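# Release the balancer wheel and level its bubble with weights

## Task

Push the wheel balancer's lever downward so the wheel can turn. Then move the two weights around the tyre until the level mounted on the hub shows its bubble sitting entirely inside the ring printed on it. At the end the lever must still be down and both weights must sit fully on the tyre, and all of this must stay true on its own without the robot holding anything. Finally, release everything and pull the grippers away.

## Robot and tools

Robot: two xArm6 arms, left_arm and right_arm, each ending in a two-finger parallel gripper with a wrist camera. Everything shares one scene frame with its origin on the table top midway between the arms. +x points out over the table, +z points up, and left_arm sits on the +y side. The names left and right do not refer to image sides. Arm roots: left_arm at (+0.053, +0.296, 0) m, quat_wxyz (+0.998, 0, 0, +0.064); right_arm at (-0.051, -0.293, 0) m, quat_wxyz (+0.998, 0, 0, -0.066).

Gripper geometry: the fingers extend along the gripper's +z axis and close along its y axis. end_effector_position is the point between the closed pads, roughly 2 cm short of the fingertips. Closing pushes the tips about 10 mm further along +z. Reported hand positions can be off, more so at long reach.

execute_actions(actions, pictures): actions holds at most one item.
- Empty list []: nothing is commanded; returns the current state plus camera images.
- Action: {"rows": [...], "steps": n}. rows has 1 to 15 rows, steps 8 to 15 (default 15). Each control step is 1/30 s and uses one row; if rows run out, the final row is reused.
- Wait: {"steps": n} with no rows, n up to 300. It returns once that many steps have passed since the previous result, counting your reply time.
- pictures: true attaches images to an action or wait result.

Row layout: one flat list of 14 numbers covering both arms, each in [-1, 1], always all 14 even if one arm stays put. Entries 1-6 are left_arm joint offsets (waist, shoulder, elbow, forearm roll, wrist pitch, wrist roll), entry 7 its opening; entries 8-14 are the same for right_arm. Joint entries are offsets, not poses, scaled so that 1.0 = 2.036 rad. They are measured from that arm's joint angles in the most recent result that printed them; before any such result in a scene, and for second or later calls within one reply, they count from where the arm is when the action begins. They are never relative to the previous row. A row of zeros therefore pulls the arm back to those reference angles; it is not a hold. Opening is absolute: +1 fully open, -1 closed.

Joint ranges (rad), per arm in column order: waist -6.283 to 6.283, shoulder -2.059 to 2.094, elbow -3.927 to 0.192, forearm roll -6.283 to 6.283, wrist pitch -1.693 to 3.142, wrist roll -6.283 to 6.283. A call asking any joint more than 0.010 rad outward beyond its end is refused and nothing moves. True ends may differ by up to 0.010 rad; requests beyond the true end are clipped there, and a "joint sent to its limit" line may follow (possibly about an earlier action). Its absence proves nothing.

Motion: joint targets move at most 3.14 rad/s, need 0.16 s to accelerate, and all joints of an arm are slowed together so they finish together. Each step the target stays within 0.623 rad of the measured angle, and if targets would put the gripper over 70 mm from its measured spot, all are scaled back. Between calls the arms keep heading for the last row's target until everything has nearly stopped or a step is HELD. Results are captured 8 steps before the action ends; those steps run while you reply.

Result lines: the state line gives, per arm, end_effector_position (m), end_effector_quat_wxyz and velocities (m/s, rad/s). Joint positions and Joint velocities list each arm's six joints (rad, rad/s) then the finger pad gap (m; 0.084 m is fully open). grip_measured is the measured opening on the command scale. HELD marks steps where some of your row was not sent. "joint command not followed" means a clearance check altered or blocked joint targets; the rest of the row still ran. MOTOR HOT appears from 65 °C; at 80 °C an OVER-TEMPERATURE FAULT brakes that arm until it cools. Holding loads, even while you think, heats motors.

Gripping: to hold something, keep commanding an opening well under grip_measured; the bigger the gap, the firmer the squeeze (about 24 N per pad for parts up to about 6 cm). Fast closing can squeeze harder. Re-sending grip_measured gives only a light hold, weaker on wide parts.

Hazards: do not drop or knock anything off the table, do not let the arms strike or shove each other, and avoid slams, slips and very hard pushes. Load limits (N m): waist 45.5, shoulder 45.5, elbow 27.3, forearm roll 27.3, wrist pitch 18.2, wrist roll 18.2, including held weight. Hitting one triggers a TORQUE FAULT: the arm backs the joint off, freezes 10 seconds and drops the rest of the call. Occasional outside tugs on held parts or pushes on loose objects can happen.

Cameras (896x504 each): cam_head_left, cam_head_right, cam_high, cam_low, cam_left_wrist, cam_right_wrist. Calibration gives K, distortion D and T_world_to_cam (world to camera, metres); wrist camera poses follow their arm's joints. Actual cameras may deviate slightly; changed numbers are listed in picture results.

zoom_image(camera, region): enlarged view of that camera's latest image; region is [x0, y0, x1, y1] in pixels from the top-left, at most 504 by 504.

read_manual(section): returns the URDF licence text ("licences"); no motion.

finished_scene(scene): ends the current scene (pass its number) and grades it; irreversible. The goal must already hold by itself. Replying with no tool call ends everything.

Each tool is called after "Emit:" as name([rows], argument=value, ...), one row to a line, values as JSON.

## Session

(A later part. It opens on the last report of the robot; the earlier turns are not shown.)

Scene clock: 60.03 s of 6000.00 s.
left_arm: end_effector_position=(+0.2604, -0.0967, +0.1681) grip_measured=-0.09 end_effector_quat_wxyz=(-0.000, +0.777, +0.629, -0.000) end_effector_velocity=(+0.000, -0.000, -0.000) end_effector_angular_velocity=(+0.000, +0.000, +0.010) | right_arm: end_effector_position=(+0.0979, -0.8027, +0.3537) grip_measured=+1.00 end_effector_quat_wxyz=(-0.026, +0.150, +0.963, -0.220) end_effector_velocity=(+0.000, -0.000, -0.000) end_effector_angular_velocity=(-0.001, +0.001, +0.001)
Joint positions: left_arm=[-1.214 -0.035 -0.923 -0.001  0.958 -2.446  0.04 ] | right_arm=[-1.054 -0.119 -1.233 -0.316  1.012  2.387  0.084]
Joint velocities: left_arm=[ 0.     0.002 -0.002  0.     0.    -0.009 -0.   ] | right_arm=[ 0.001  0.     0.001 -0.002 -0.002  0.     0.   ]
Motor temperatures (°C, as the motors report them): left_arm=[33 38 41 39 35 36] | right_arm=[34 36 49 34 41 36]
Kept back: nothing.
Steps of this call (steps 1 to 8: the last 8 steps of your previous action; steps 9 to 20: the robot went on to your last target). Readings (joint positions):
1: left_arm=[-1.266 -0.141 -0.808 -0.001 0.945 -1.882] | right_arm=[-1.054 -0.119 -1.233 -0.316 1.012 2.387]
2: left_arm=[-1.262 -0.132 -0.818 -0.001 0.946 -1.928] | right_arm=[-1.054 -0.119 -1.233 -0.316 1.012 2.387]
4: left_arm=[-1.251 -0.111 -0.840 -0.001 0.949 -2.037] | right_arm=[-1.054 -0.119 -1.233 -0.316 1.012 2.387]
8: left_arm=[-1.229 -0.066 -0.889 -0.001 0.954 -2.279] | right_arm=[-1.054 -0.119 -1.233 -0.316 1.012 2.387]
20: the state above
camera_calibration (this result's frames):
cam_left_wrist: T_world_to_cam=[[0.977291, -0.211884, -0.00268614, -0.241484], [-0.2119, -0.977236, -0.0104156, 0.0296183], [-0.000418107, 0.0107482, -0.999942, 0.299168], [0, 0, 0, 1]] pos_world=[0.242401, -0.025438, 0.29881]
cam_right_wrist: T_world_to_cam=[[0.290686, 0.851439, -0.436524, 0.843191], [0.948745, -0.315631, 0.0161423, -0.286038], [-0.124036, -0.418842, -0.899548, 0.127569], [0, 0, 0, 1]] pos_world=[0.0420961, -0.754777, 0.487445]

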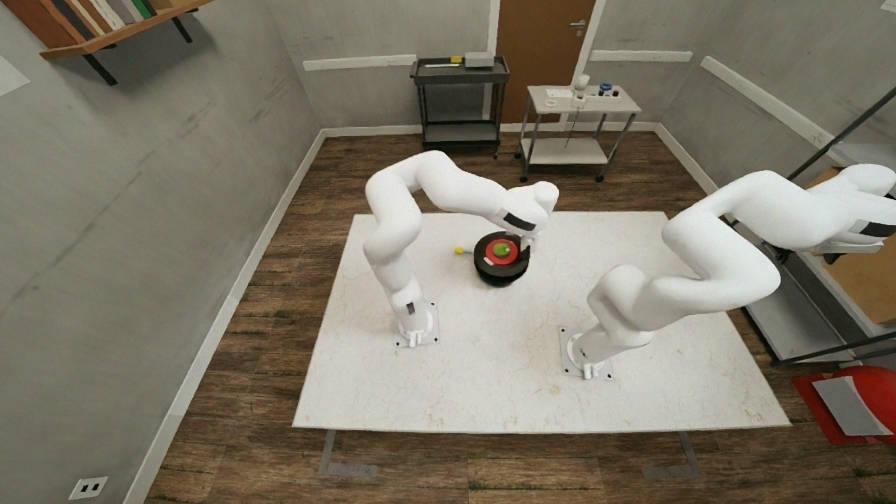

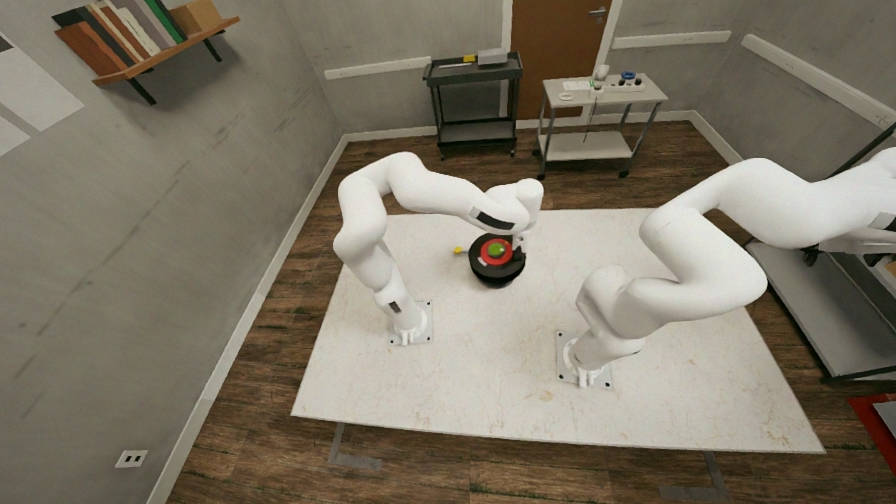

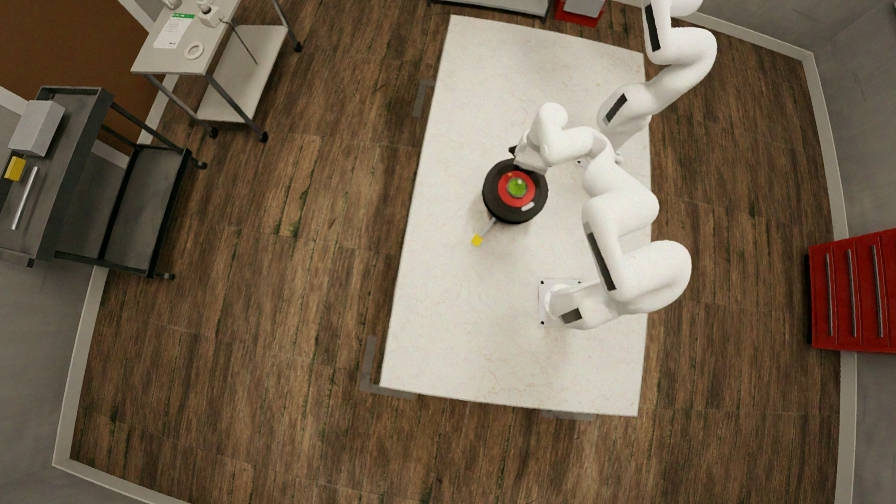

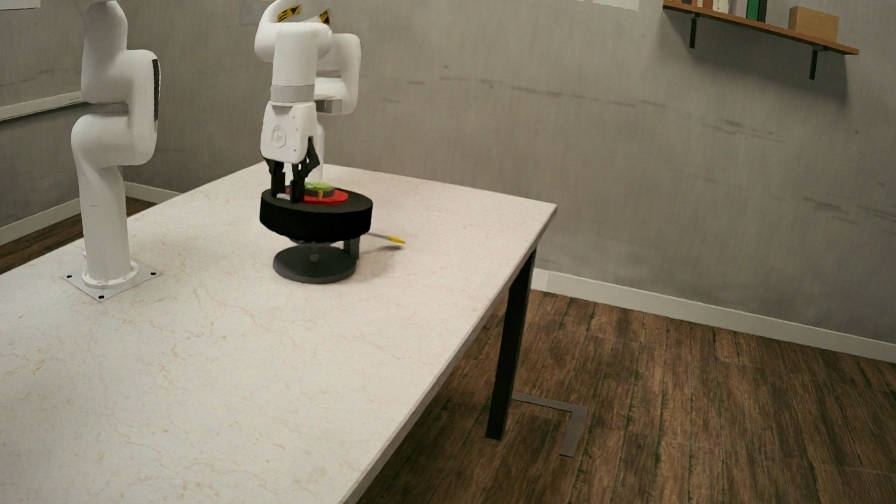

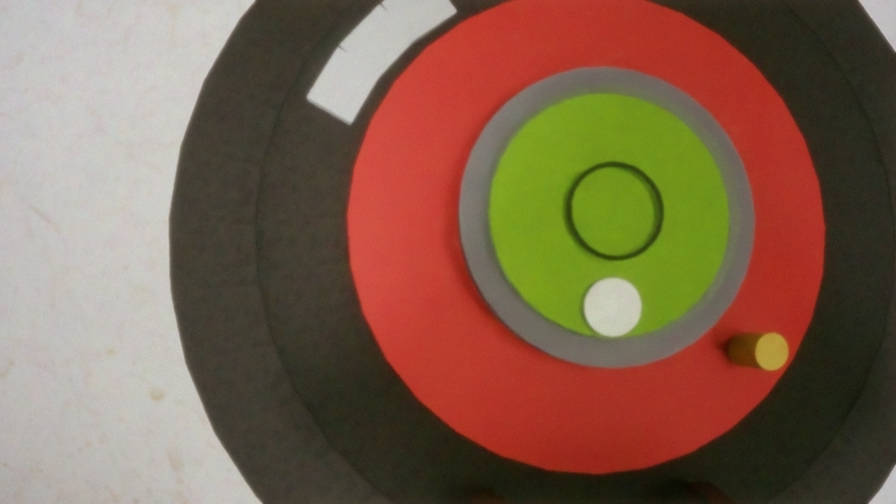

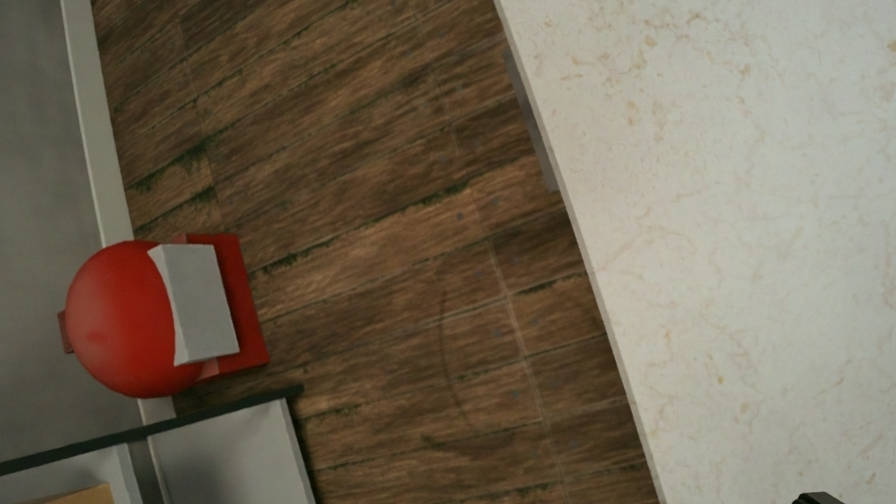

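Emit:
execute_actions([
  {"rows":[[-0.001,0.0015,-0.0016,0,0,-0.001,-0.4,0,0,0,0,0,0,1],[-0.0018,0.003,-0.0033,0,0.0003,-0.0018,-0.4,0,0,0,0,0,0,1],[-0.0018,0.004,-0.0023,0,-0.0017,-0.0018,-0.4,0,0,0,0,0,0,1],[-0.0018,0.005,-0.0013,0,-0.0037,-0.0018,-0.4,0,0,0,0,0,0,1],[-0.0018,0.0057,-0.0003,0,-0.0054,-0.0018,-0.4,0,0,0,0,0,0,1],[-0.0018,0.0065,0.0007,0,-0.0072,-0.0018,-0.4,0,0,0,0,0,0,1],[-0.0018,0.0073,0.0017,0,-0.009,-0.0018,-0.4,0,0,0,0,0,0,1],[-0.0018,0.008,0.0027,0,-0.0107,-0.0018,-0.4,0,0,0,0,0,0,1],[-0.0018,0.009,0.0037,0,-0.0127,-0.0018,-0.4,0,0,0,0,0,0,1],[-0.0018,0.010,0.0047,0,-0.0147,-0.0018,-0.4,0,0,0,0,0,0,1],[-0.0018,0.0107,0.0057,0,-0.0164,-0.0018,-0.4,0,0,0,0,0,0,1],[-0.0018,0.0115,0.0067,0,-0.0182,-0.0018,-0.4,0,0,0,0,0,0,1],[-0.0018,0.0124,0.0077,0,-0.0201,-0.0018,-0.4,0,0,0,0,0,0,1],[-0.0018,0.0133,0.0087,0,-0.022,-0.0018,-0.4,0,0,0,0,0,0,1]]},
])

Emit:
execute_actions([
  {"steps":16},
])

Emit:
execute_actions([
  {"rows":[[0,0,0,0,0,0,-0.3,0,0,0,0,0,0,1],[0,0,0,0,0,0,-0.2,0,0,0,0,0,0,1],[0,0,0,0,0,0,-0.12,0,0,0,0,0,0,1],[0,0,0,0,0,0,-0.05,0,0,0,0,0,0,1],[0,0,0,0,0,0,0.02,0,0,0,0,0,0,1],[0,0,0,0,0,0,0.1,0,0,0,0,0,0,1],[0,0,0,0,0,0,0.2,0,0,0,0,0,0,1],[0,0,0,0,0,0,0.3,0,0,0,0,0,0,1],[0,0,0,0,0,0,0.3,0,0,0,0,0,0,1],[0,-0.003,-0.003,0,0.006,0,0.3,0,0,0,0,0,0,1],[0,-0.006,-0.007,0,0.013,0,0.3,0,0,0,0,0,0,1],[0,-0.011,-0.013,0,0.024,0,0.3,0,0,0,0,0,0,1],[0,-0.017,-0.020,0,0.037,0,0.3,0,0,0,0,0,0,1],[0,-0.024,-0.028,0,0.052,0,0.3,0,0,0,0,0,0,1],[0,-0.031,-0.036,0,0.067,0,0.3,0,0,0,0,0,0,1]]},
])

Emit:
execute_actions([
  {"steps":120},
], pictures=true)

Scene clock: 62.63 s of 6000.00 s.
left_arm: end_effector_position=(+0.2600, -0.0991, +0.1655) grip_measured=-0.09 end_effector_quat_wxyz=(+0.000, +0.777, +0.629, -0.000) end_effector_velocity=(-0.003, +0.000, -0.036) end_effector_angular_velocity=(+0.010, +0.005, -0.001) | right_arm: end_effector_position=(+0.0979, -0.8027, +0.3537) grip_measured=+1.00 end_effector_quat_wxyz=(-0.026, +0.150, +0.963, -0.220) end_effector_velocity=(-0.000, -0.000, +0.001) end_effector_angular_velocity=(-0.003, -0.002, +0.000)
Joint positions: left_arm=[-1.217 -0.026 -0.925 -0.001  0.95  -2.45   0.04 ] | right_arm=[-1.054 -0.119 -1.233 -0.316  1.012  2.387  0.084]
Joint velocities: left_arm=[-0.005  0.053  0.048 -0.    -0.089 -0.004 -0.   ] | right_arm=[-0.    -0.002 -0.001  0.    -0.002 -0.     0.   ]
Motor temperatures (°C, as the motors report them): left_arm=[33 38 41 39 35 36] | right_arm=[34 36 49 34 41 36]
Steps of this call (steps 1 to 15: the robot went on to your last target; steps 16 to 71: nothing new was sent; steps 72 to 78: the first 7 steps of this action). Readings (joint positions):
72: left_arm=[-1.214 -0.034 -0.923 -0.001 0.958 -2.447] | right_arm=[-1.054 -0.119 -1.233 -0.316 1.012 2.387]
73: left_arm=[-1.214 -0.034 -0.924 -0.001 0.958 -2.448] | right_arm=[-1.054 -0.119 -1.233 -0.316 1.012 2.387]
75: left_arm=[-1.216 -0.031 -0.927 -0.001 0.957 -2.449] | right_arm=[-1.054 -0.119 -1.233 -0.316 1.012 2.387]
78: the state above

Scene clock: 63.17 s of 6000.00 s.
left_arm: end_effector_position=(+0.2597, -0.0987, +0.1526) grip_measured=-0.09 end_effector_quat_wxyz=(-0.000, +0.777, +0.629, -0.000) end_effector_velocity=(+0.000, -0.001, +0.001) end_effector_angular_velocity=(-0.004, -0.002, +0.000) | right_arm: end_effector_position=(+0.0979, -0.8027, +0.3537) grip_measured=+1.00 end_effector_quat_wxyz=(-0.026, +0.150, +0.963, -0.220) end_effector_velocity=(+0.000, -0.000, -0.000) end_effector_angular_velocity=(+0.000, -0.001, -0.000)
Joint positions: left_arm=[-1.218 -0.008 -0.906 -0.     0.914 -2.45   0.04 ] | right_arm=[-1.054 -0.119 -1.233 -0.316  1.012  2.387  0.084]
Joint velocities: left_arm=[-0.    -0.001 -0.     0.    -0.004 -0.     0.   ] | right_arm=[-0.     0.001 -0.001  0.001 -0.     0.    -0.   ]
Motor temperatures (°C, as the motors report them): left_arm=[33 38 41 39 35 36] | right_arm=[34 36 49 34 41 36]
Kept back: nothing.
Steps of this call (steps 1 to 8: the last 8 steps of your previous action; steps 9 to 16: the robot went on to your last target). Readings (joint positions):
1: left_arm=[-1.217 -0.024 -0.924 -0.001 0.947 -2.450] | right_arm=[-1.054 -0.119 -1.233 -0.316 1.012 2.387]
2: left_arm=[-1.218 -0.022 -0.922 -0.001 0.944 -2.450] | right_arm=[-1.054 -0.119 -1.233 -0.316 1.012 2.387]
4: left_arm=[-1.218 -0.019 -0.918 -0.001 0.937 -2.450] | right_arm=[-1.054 -0.119 -1.233 -0.316 1.012 2.387]
8: left_arm=[-1.218 -0.012 -0.910 -0.001 0.922 -2.450] | right_arm=[-1.054 -0.119 -1.233 -0.316 1.012 2.387]
16: the state above

Scene clock: 63.40 s of 6000.00 s.
left_arm: end_effector_position=(+0.2597, -0.0988, +0.1526) grip_measured=+0.07 end_effector_quat_wxyz=(+0.000, +0.777, +0.629, -0.000) end_effector_velocity=(+0.000, +0.000, -0.001) end_effector_angular_velocity=(+0.002, +0.001, +0.000) | right_arm: end_effector_position=(+0.0979, -0.8027, +0.3537) grip_measured=+1.00 end_effector_quat_wxyz=(-0.026, +0.150, +0.963, -0.220) end_effector_velocity=(-0.000, -0.000, +0.001) end_effector_angular_velocity=(-0.001, +0.001, +0.000)
Joint positions: left_arm=[-1.218 -0.008 -0.906 -0.     0.913 -2.45   0.047] | right_arm=[-1.054 -0.119 -1.233 -0.316  1.012  2.387  0.084]
Joint velocities: left_arm=[ 0.001  0.002 -0.    -0.     0.001  0.001  0.116] | right_arm=[-0.    -0.    -0.002 -0.001  0.001 -0.001 -0.   ]
Motor temperatures (°C, as the motors report them): left_arm=[33 38 41 39 35 36] | right_arm=[34 36 49 34 41 36]
Steps of this call (steps 1 to 7: the first 7 steps of this action). Readings (joint positions):
1: left_arm=[-1.218 -0.008 -0.906 -0.000 0.913 -2.450] | right_arm=[-1.054 -0.119 -1.233 -0.316 1.012 2.387]
2: left_arm=[-1.218 -0.008 -0.906 -0.000 0.913 -2.450] | right_arm=[-1.054 -0.119 -1.233 -0.316 1.012 2.387]
4: left_arm=[-1.218 -0.008 -0.906 -0.000 0.913 -2.450] | right_arm=[-1.054 -0.119 -1.233 -0.316 1.012 2.387]
7: the state above

Scene clock: 67.40 s of 6000.00 s.
left_arm: end_effector_position=(+0.2592, -0.0979, +0.1999) grip_measured=+0.29 end_effector_quat_wxyz=(-0.000, +0.777, +0.629, -0.000) end_effector_velocity=(+0.000, +0.000, -0.000) end_effector_angular_velocity=(+0.000, +0.000, +0.001) | right_arm: end_effector_position=(+0.0979, -0.8027, +0.3537) grip_measured=+1.00 end_effector_quat_wxyz=(-0.026, +0.150, +0.963, -0.220) end_effector_velocity=(+0.000, -0.001, +0.000) end_effector_angular_velocity=(-0.002, -0.001, +0.001)
Joint positions: left_arm=[-1.218 -0.071 -0.979 -0.     1.05  -2.45   0.056] | right_arm=[-1.054 -0.119 -1.233 -0.316  1.012  2.387  0.084]
Joint velocities: left_arm=[ 0.001  0.    -0.    -0.     0.    -0.     0.   ] | right_arm=[ 0.     0.001 -0.001  0.    -0.002 -0.     0.   ]
Motor temperatures (°C, as the motors report them): left_arm=[33 38 41 39 35 36] | right_arm=[34 36 49 34 41 36]
Kept back: nothing.
Steps of this call (steps 1 to 8: the last 8 steps of your previous action; steps 9 to 30: the robot went on to your last target; steps 31 to 90: nothing new was sent; then 1.00 s passed at rest). Readings (joint positions):
1: left_arm=[-1.218 -0.008 -0.906 -0.000 0.913 -2.450] | right_arm=[-1.054 -0.119 -1.233 -0.316 1.012 2.387]
2: left_arm=[-1.218 -0.008 -0.906 -0.000 0.913 -2.450] | right_arm=[-1.054 -0.119 -1.233 -0.316 1.012 2.387]
4: left_arm=[-1.218 -0.009 -0.906 -0.000 0.916 -2.450] | right_arm=[-1.054 -0.119 -1.233 -0.316 1.012 2.387]
8: left_arm=[-1.218 -0.028 -0.929 -0.000 0.961 -2.450] | right_arm=[-1.054 -0.119 -1.233 -0.316 1.012 2.387]
90: the state above
All arms were judged still, so your last target was given up. Only a new action makes them travel on or press farther. Fingers that are still opening or closing keep moving.
camera_calibration (this result's frames):
cam_left_wrist: T_world_to_cam=[[0.977291, -0.211888, -0.00256854, -0.240545], [-0.211904, -0.977237, -0.0102669, 0.0284559], [-0.000334642, 0.010578, -0.999944, 0.330959], [0, 0, 0, 1]] pos_world=[0.241223, -0.0266613, 0.330614]
cam_right_wrist: T_world_to_cam=[[0.290686, 0.851439, -0.436524, 0.843191], [0.948745, -0.315631, 0.0161423, -0.286038], [-0.124036, -0.418842, -0.899548, 0.127569], [0, 0, 0, 1]] pos_world=[0.0420961, -0.754777, 0.487445]

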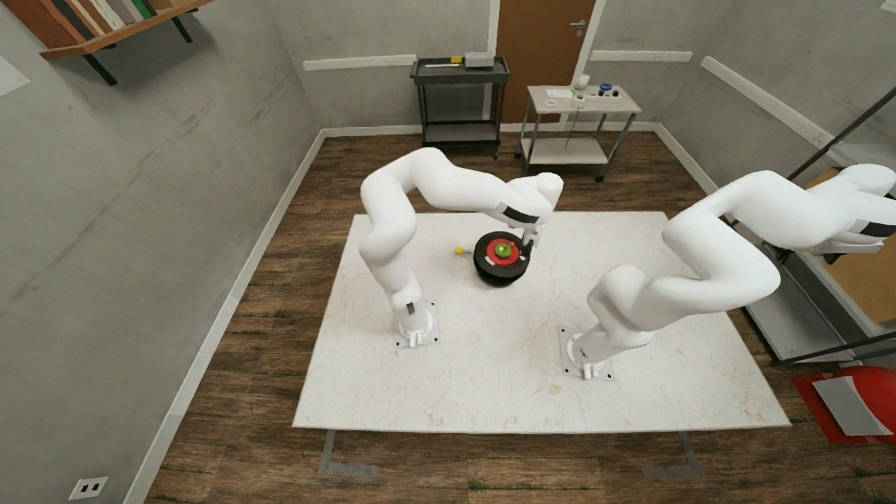

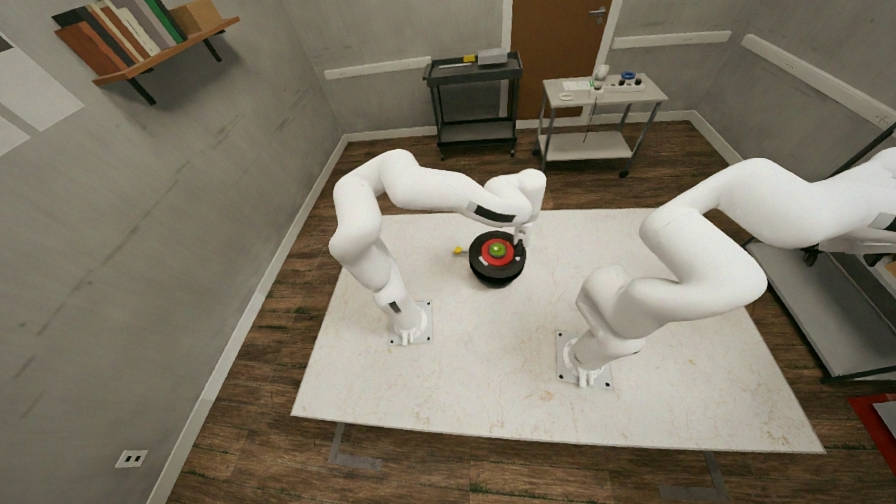

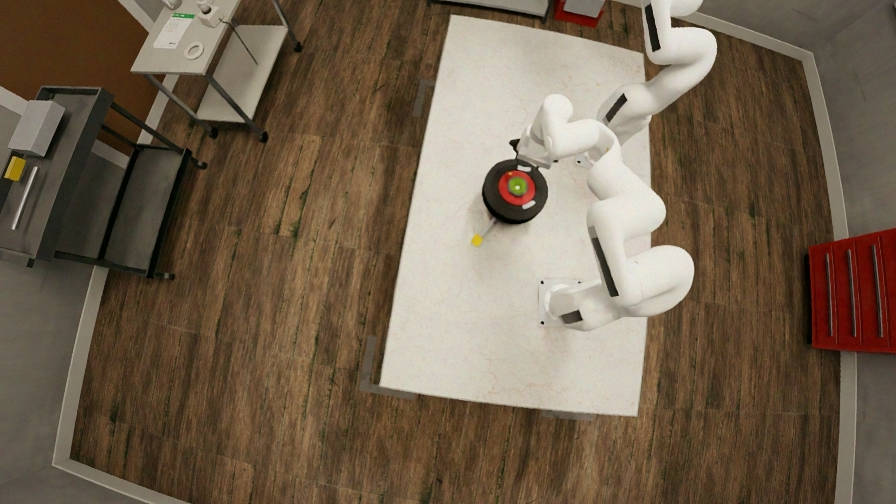

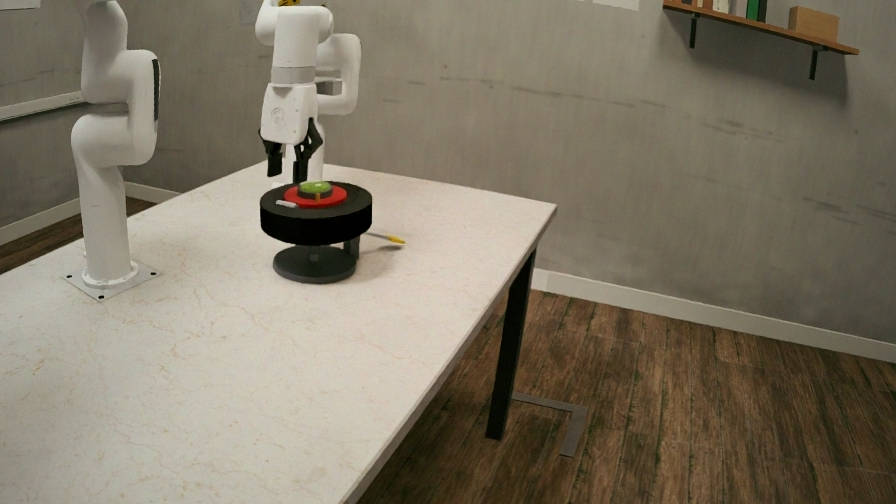

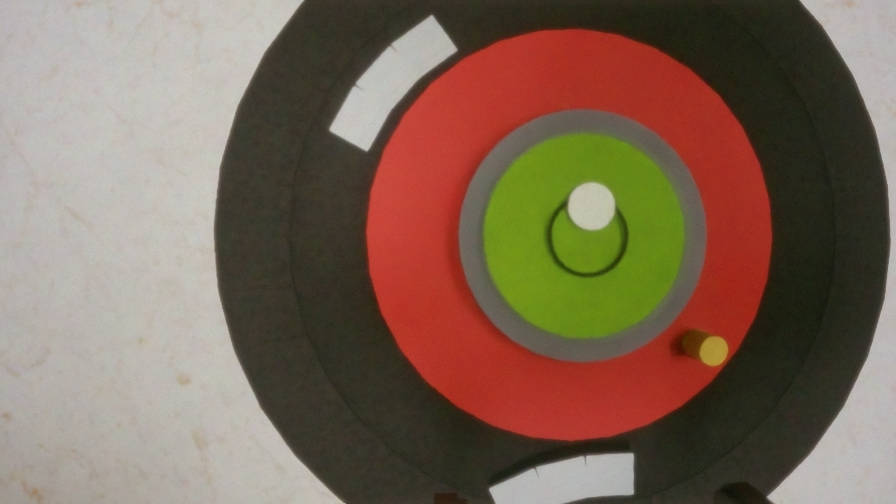

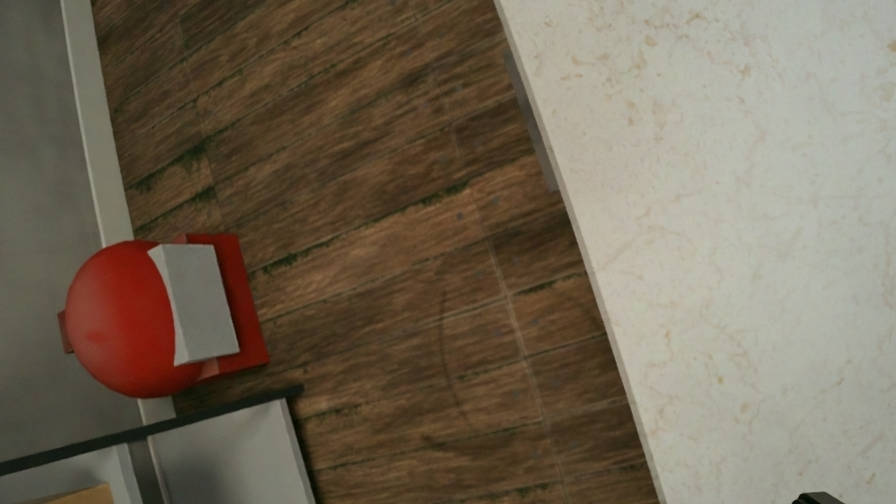

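Emit:
execute_actions([
  {"rows":[[0.056,-0.231,0.210,0,0.020,1,0.35,0,0,0,0,0,0,1]],"steps":10},
])

Emit:
execute_actions([
  {"steps":36},
])

Emit:
execute_actions([
  {"rows":[[0,0,0,0,0,0.187,0.35,0,0,0,0,0,0,1]],"steps":10},
])

Emit:
execute_actions([
  {"steps":20},
], pictures=true)

Scene clock: 68.10 s of 6000.00 s.
left_arm: end_effector_position=(+0.2591, -0.0971, +0.1999) grip_measured=+0.33 end_effector_quat_wxyz=(-0.000, +0.779, +0.628, -0.000) end_effector_velocity=(-0.009, +0.052, +0.004) end_effector_angular_velocity=(+0.008, +0.006, -0.239) | right_arm: end_effector_position=(+0.0979, -0.8027, +0.3537) grip_measured=+1.00 end_effector_quat_wxyz=(-0.026, +0.150, +0.963, -0.220) end_effector_velocity=(-0.000, +0.000, -0.001) end_effector_angular_velocity=(+0.001, +0.000, -0.000)
Joint positions: left_arm=[-1.217 -0.074 -0.976 -0.001  1.05  -2.445  0.058] | right_arm=[-1.054 -0.119 -1.233 -0.316  1.012  2.387  0.084]
Joint velocities: left_arm=[ 0.037 -0.165  0.167 -0.001  0.008  0.276  0.018] | right_arm=[-0.  0.  0.  0.  0. -0.  0.]
Motor temperatures (°C, as the motors report them): left_arm=[33 38 41 39 35 36] | right_arm=[34 36 49 34 41 36]
Steps of this call (steps 1 to 19: nothing new was sent; steps 20 to 21: the first 2 steps of this action). Readings (joint positions):
20: left_arm=[-1.218 -0.071 -0.979 -0.000 1.050 -2.450] | right_arm=[-1.054 -0.119 -1.233 -0.316 1.012 2.387]
21: the state above

Scene clock: 69.30 s of 6000.00 s.
left_arm: end_effector_position=(+0.2303, +0.0351, +0.1983) grip_measured=+0.34 end_effector_quat_wxyz=(+0.001, +0.961, -0.276, +0.001) end_effector_velocity=(-0.000, +0.000, +0.000) end_effector_angular_velocity=(-0.000, -0.000, -0.007) | right_arm: end_effector_position=(+0.0979, -0.8027, +0.3537) grip_measured=+1.00 end_effector_quat_wxyz=(-0.026, +0.150, +0.963, -0.220) end_effector_velocity=(+0.000, +0.000, +0.000) end_effector_angular_velocity=(-0.000, -0.001, +0.000)
Joint positions: left_arm=[-1.104 -0.541 -0.551 -0.     1.091 -0.415  0.059] | right_arm=[-1.054 -0.119 -1.233 -0.316  1.012  2.387  0.084]
Joint velocities: left_arm=[-0.001 -0.001  0.    -0.     0.001  0.006  0.   ] | right_arm=[ 0. -0.  0.  0. -0. -0.  0.]
Motor temperatures (°C, as the motors report them): left_arm=[33 38 41 39 35 36] | right_arm=[34 36 49 34 41 36]
Kept back: nothing.
Steps of this call (steps 1 to 8: the last 8 steps of your previous action; steps 9 to 36: the robot went on to your last target). Readings (joint positions):
1: left_arm=[-1.215 -0.084 -0.966 -0.001 1.051 -2.429] | right_arm=[-1.054 -0.119 -1.233 -0.316 1.012 2.387]
2: left_arm=[-1.209 -0.107 -0.944 -0.001 1.053 -2.397] | right_arm=[-1.054 -0.119 -1.233 -0.316 1.012 2.387]
4: left_arm=[-1.189 -0.189 -0.870 -0.001 1.060 -2.287] | right_arm=[-1.054 -0.119 -1.233 -0.316 1.012 2.387]
8: left_arm=[-1.148 -0.358 -0.720 -0.000 1.075 -2.001] | right_arm=[-1.054 -0.119 -1.233 -0.316 1.012 2.387]
36: the state above

Scene clock: 69.37 s of 6000.00 s.
left_arm: end_effector_position=(+0.2303, +0.0351, +0.1983) grip_measured=+0.34 end_effector_quat_wxyz=(+0.001, +0.960, -0.279, +0.001) end_effector_velocity=(+0.000, +0.001, -0.000) end_effector_angular_velocity=(+0.001, +0.000, -0.279) | right_arm: end_effector_position=(+0.0979, -0.8027, +0.3537) grip_measured=+1.00 end_effector_quat_wxyz=(-0.026, +0.150, +0.963, -0.220) end_effector_velocity=(+0.000, -0.001, +0.001) end_effector_angular_velocity=(-0.003, -0.002, +0.000)
Joint positions: left_arm=[-1.104 -0.541 -0.551 -0.     1.091 -0.41   0.059] | right_arm=[-1.054 -0.119 -1.233 -0.316  1.012  2.387  0.084]
Joint velocities: left_arm=[ 0.002  0.001  0.     0.     0.     0.281 -0.   ] | right_arm=[ 0.    -0.    -0.002  0.001 -0.002  0.     0.   ]
Motor temperatures (°C, as the motors report them): left_arm=[33 38 41 39 35 36] | right_arm=[34 36 49 34 41 36]
Steps of this call (steps 1 to 2: the first 2 steps of this action). Readings (joint positions):
1: left_arm=[-1.104 -0.541 -0.551 -0.000 1.091 -0.415] | right_arm=[-1.054 -0.119 -1.233 -0.316 1.012 2.387]
2: the state above

Scene clock: 70.03 s of 6000.00 s.
left_arm: end_effector_position=(+0.2303, +0.0351, +0.1983) grip_measured=+0.34 end_effector_quat_wxyz=(+0.001, +0.891, -0.453, +0.001) end_effector_velocity=(+0.000, +0.000, -0.000) end_effector_angular_velocity=(+0.000, +0.000, -0.002) | right_arm: end_effector_position=(+0.0979, -0.8027, +0.3537) grip_measured=+1.00 end_effector_quat_wxyz=(-0.026, +0.150, +0.963, -0.220) end_effector_velocity=(-0.000, -0.000, -0.000) end_effector_angular_velocity=(+0.001, -0.001, -0.001)
Joint positions: left_arm=[-1.104 -0.541 -0.551 -0.     1.091 -0.035  0.059] | right_arm=[-1.054 -0.119 -1.233 -0.316  1.012  2.387  0.084]
Joint velocities: left_arm=[ 0.001  0.     0.     0.     0.     0.003 -0.   ] | right_arm=[-0.001  0.001 -0.001  0.001  0.     0.     0.   ]
Motor temperatures (°C, as the motors report them): left_arm=[33 38 41 39 35 36] | right_arm=[34 36 49 34 41 36]
Kept back: nothing.
Steps of this call (steps 1 to 8: the last 8 steps of your previous action; steps 9 to 20: the robot went on to your last target). Readings (joint positions):
1: left_arm=[-1.104 -0.541 -0.551 -0.000 1.091 -0.394] | right_arm=[-1.054 -0.119 -1.233 -0.316 1.012 2.387]
2: left_arm=[-1.104 -0.541 -0.551 -0.000 1.091 -0.362] | right_arm=[-1.054 -0.119 -1.233 -0.316 1.012 2.387]
4: left_arm=[-1.104 -0.541 -0.551 -0.000 1.091 -0.248] | right_arm=[-1.054 -0.119 -1.233 -0.316 1.012 2.387]
8: left_arm=[-1.104 -0.541 -0.551 -0.000 1.091 -0.070] | right_arm=[-1.054 -0.119 -1.233 -0.316 1.012 2.387]
20: the state above
camera_calibration (this result's frames):
cam_left_wrist: T_world_to_cam=[[-0.809943, -0.586506, -0.00176636, 0.240474], [-0.586442, 0.809893, -0.0126324, 0.176279], [0.00883954, -0.00919566, -0.999919, 0.326512], [0, 0, 0, 1]] pos_world=[0.295262, 0.00127471, 0.329137]
cam_right_wrist: T_world_to_cam=[[0.290686, 0.851439, -0.436524, 0.843191], [0.948745, -0.315631, 0.0161424, -0.286038], [-0.124036, -0.418842, -0.899548, 0.127569], [0, 0, 0, 1]] pos_world=[0.0420961, -0.754777, 0.487445]

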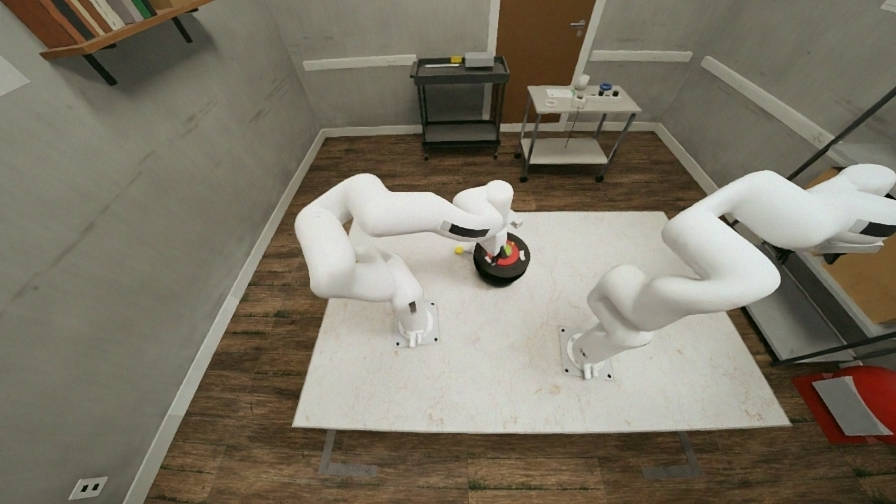

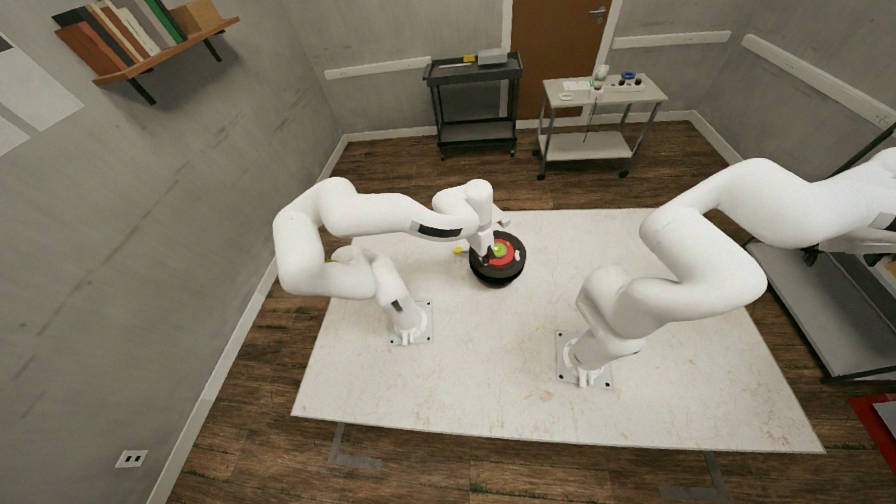

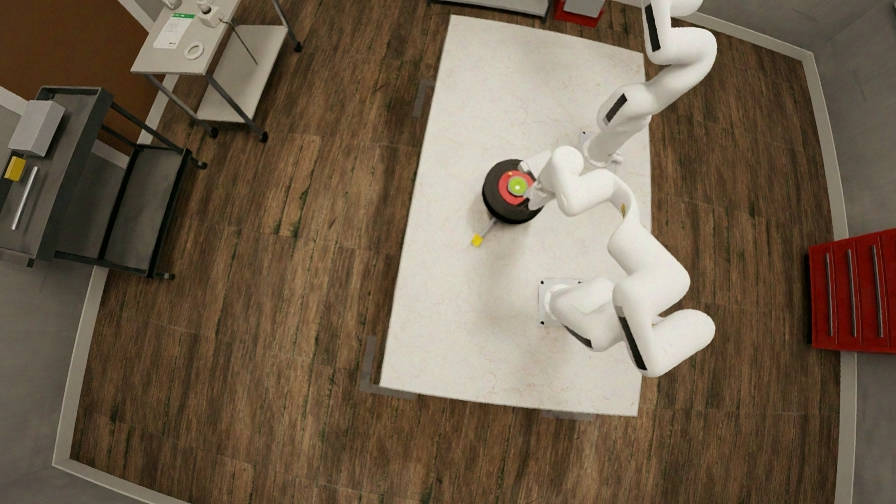

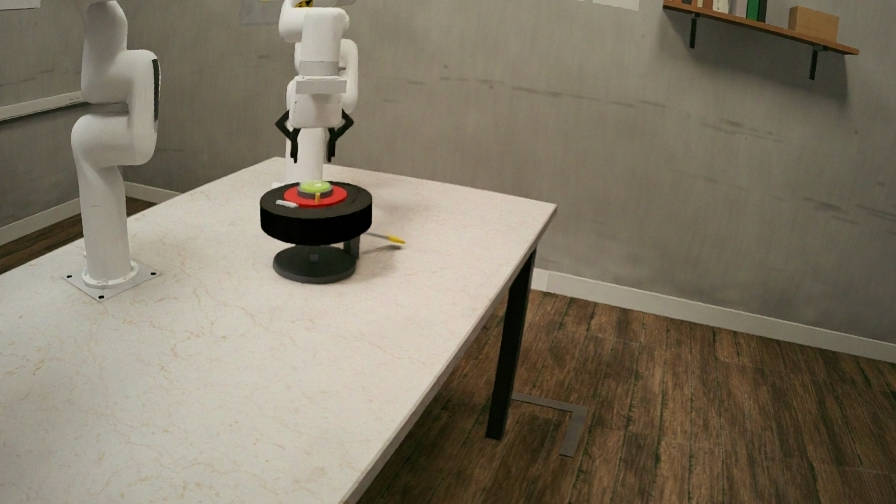

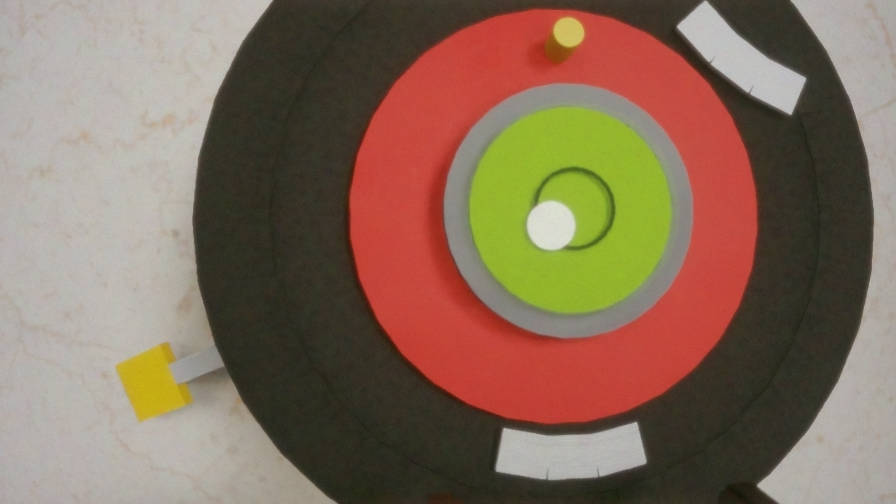

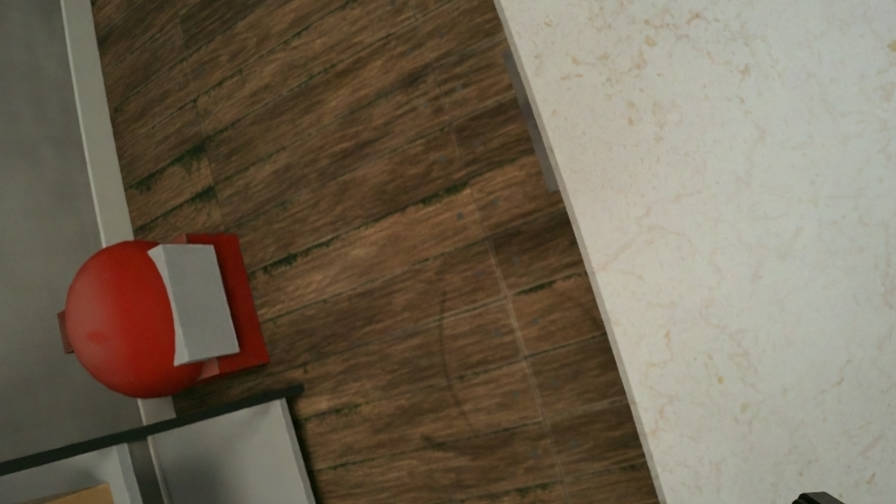

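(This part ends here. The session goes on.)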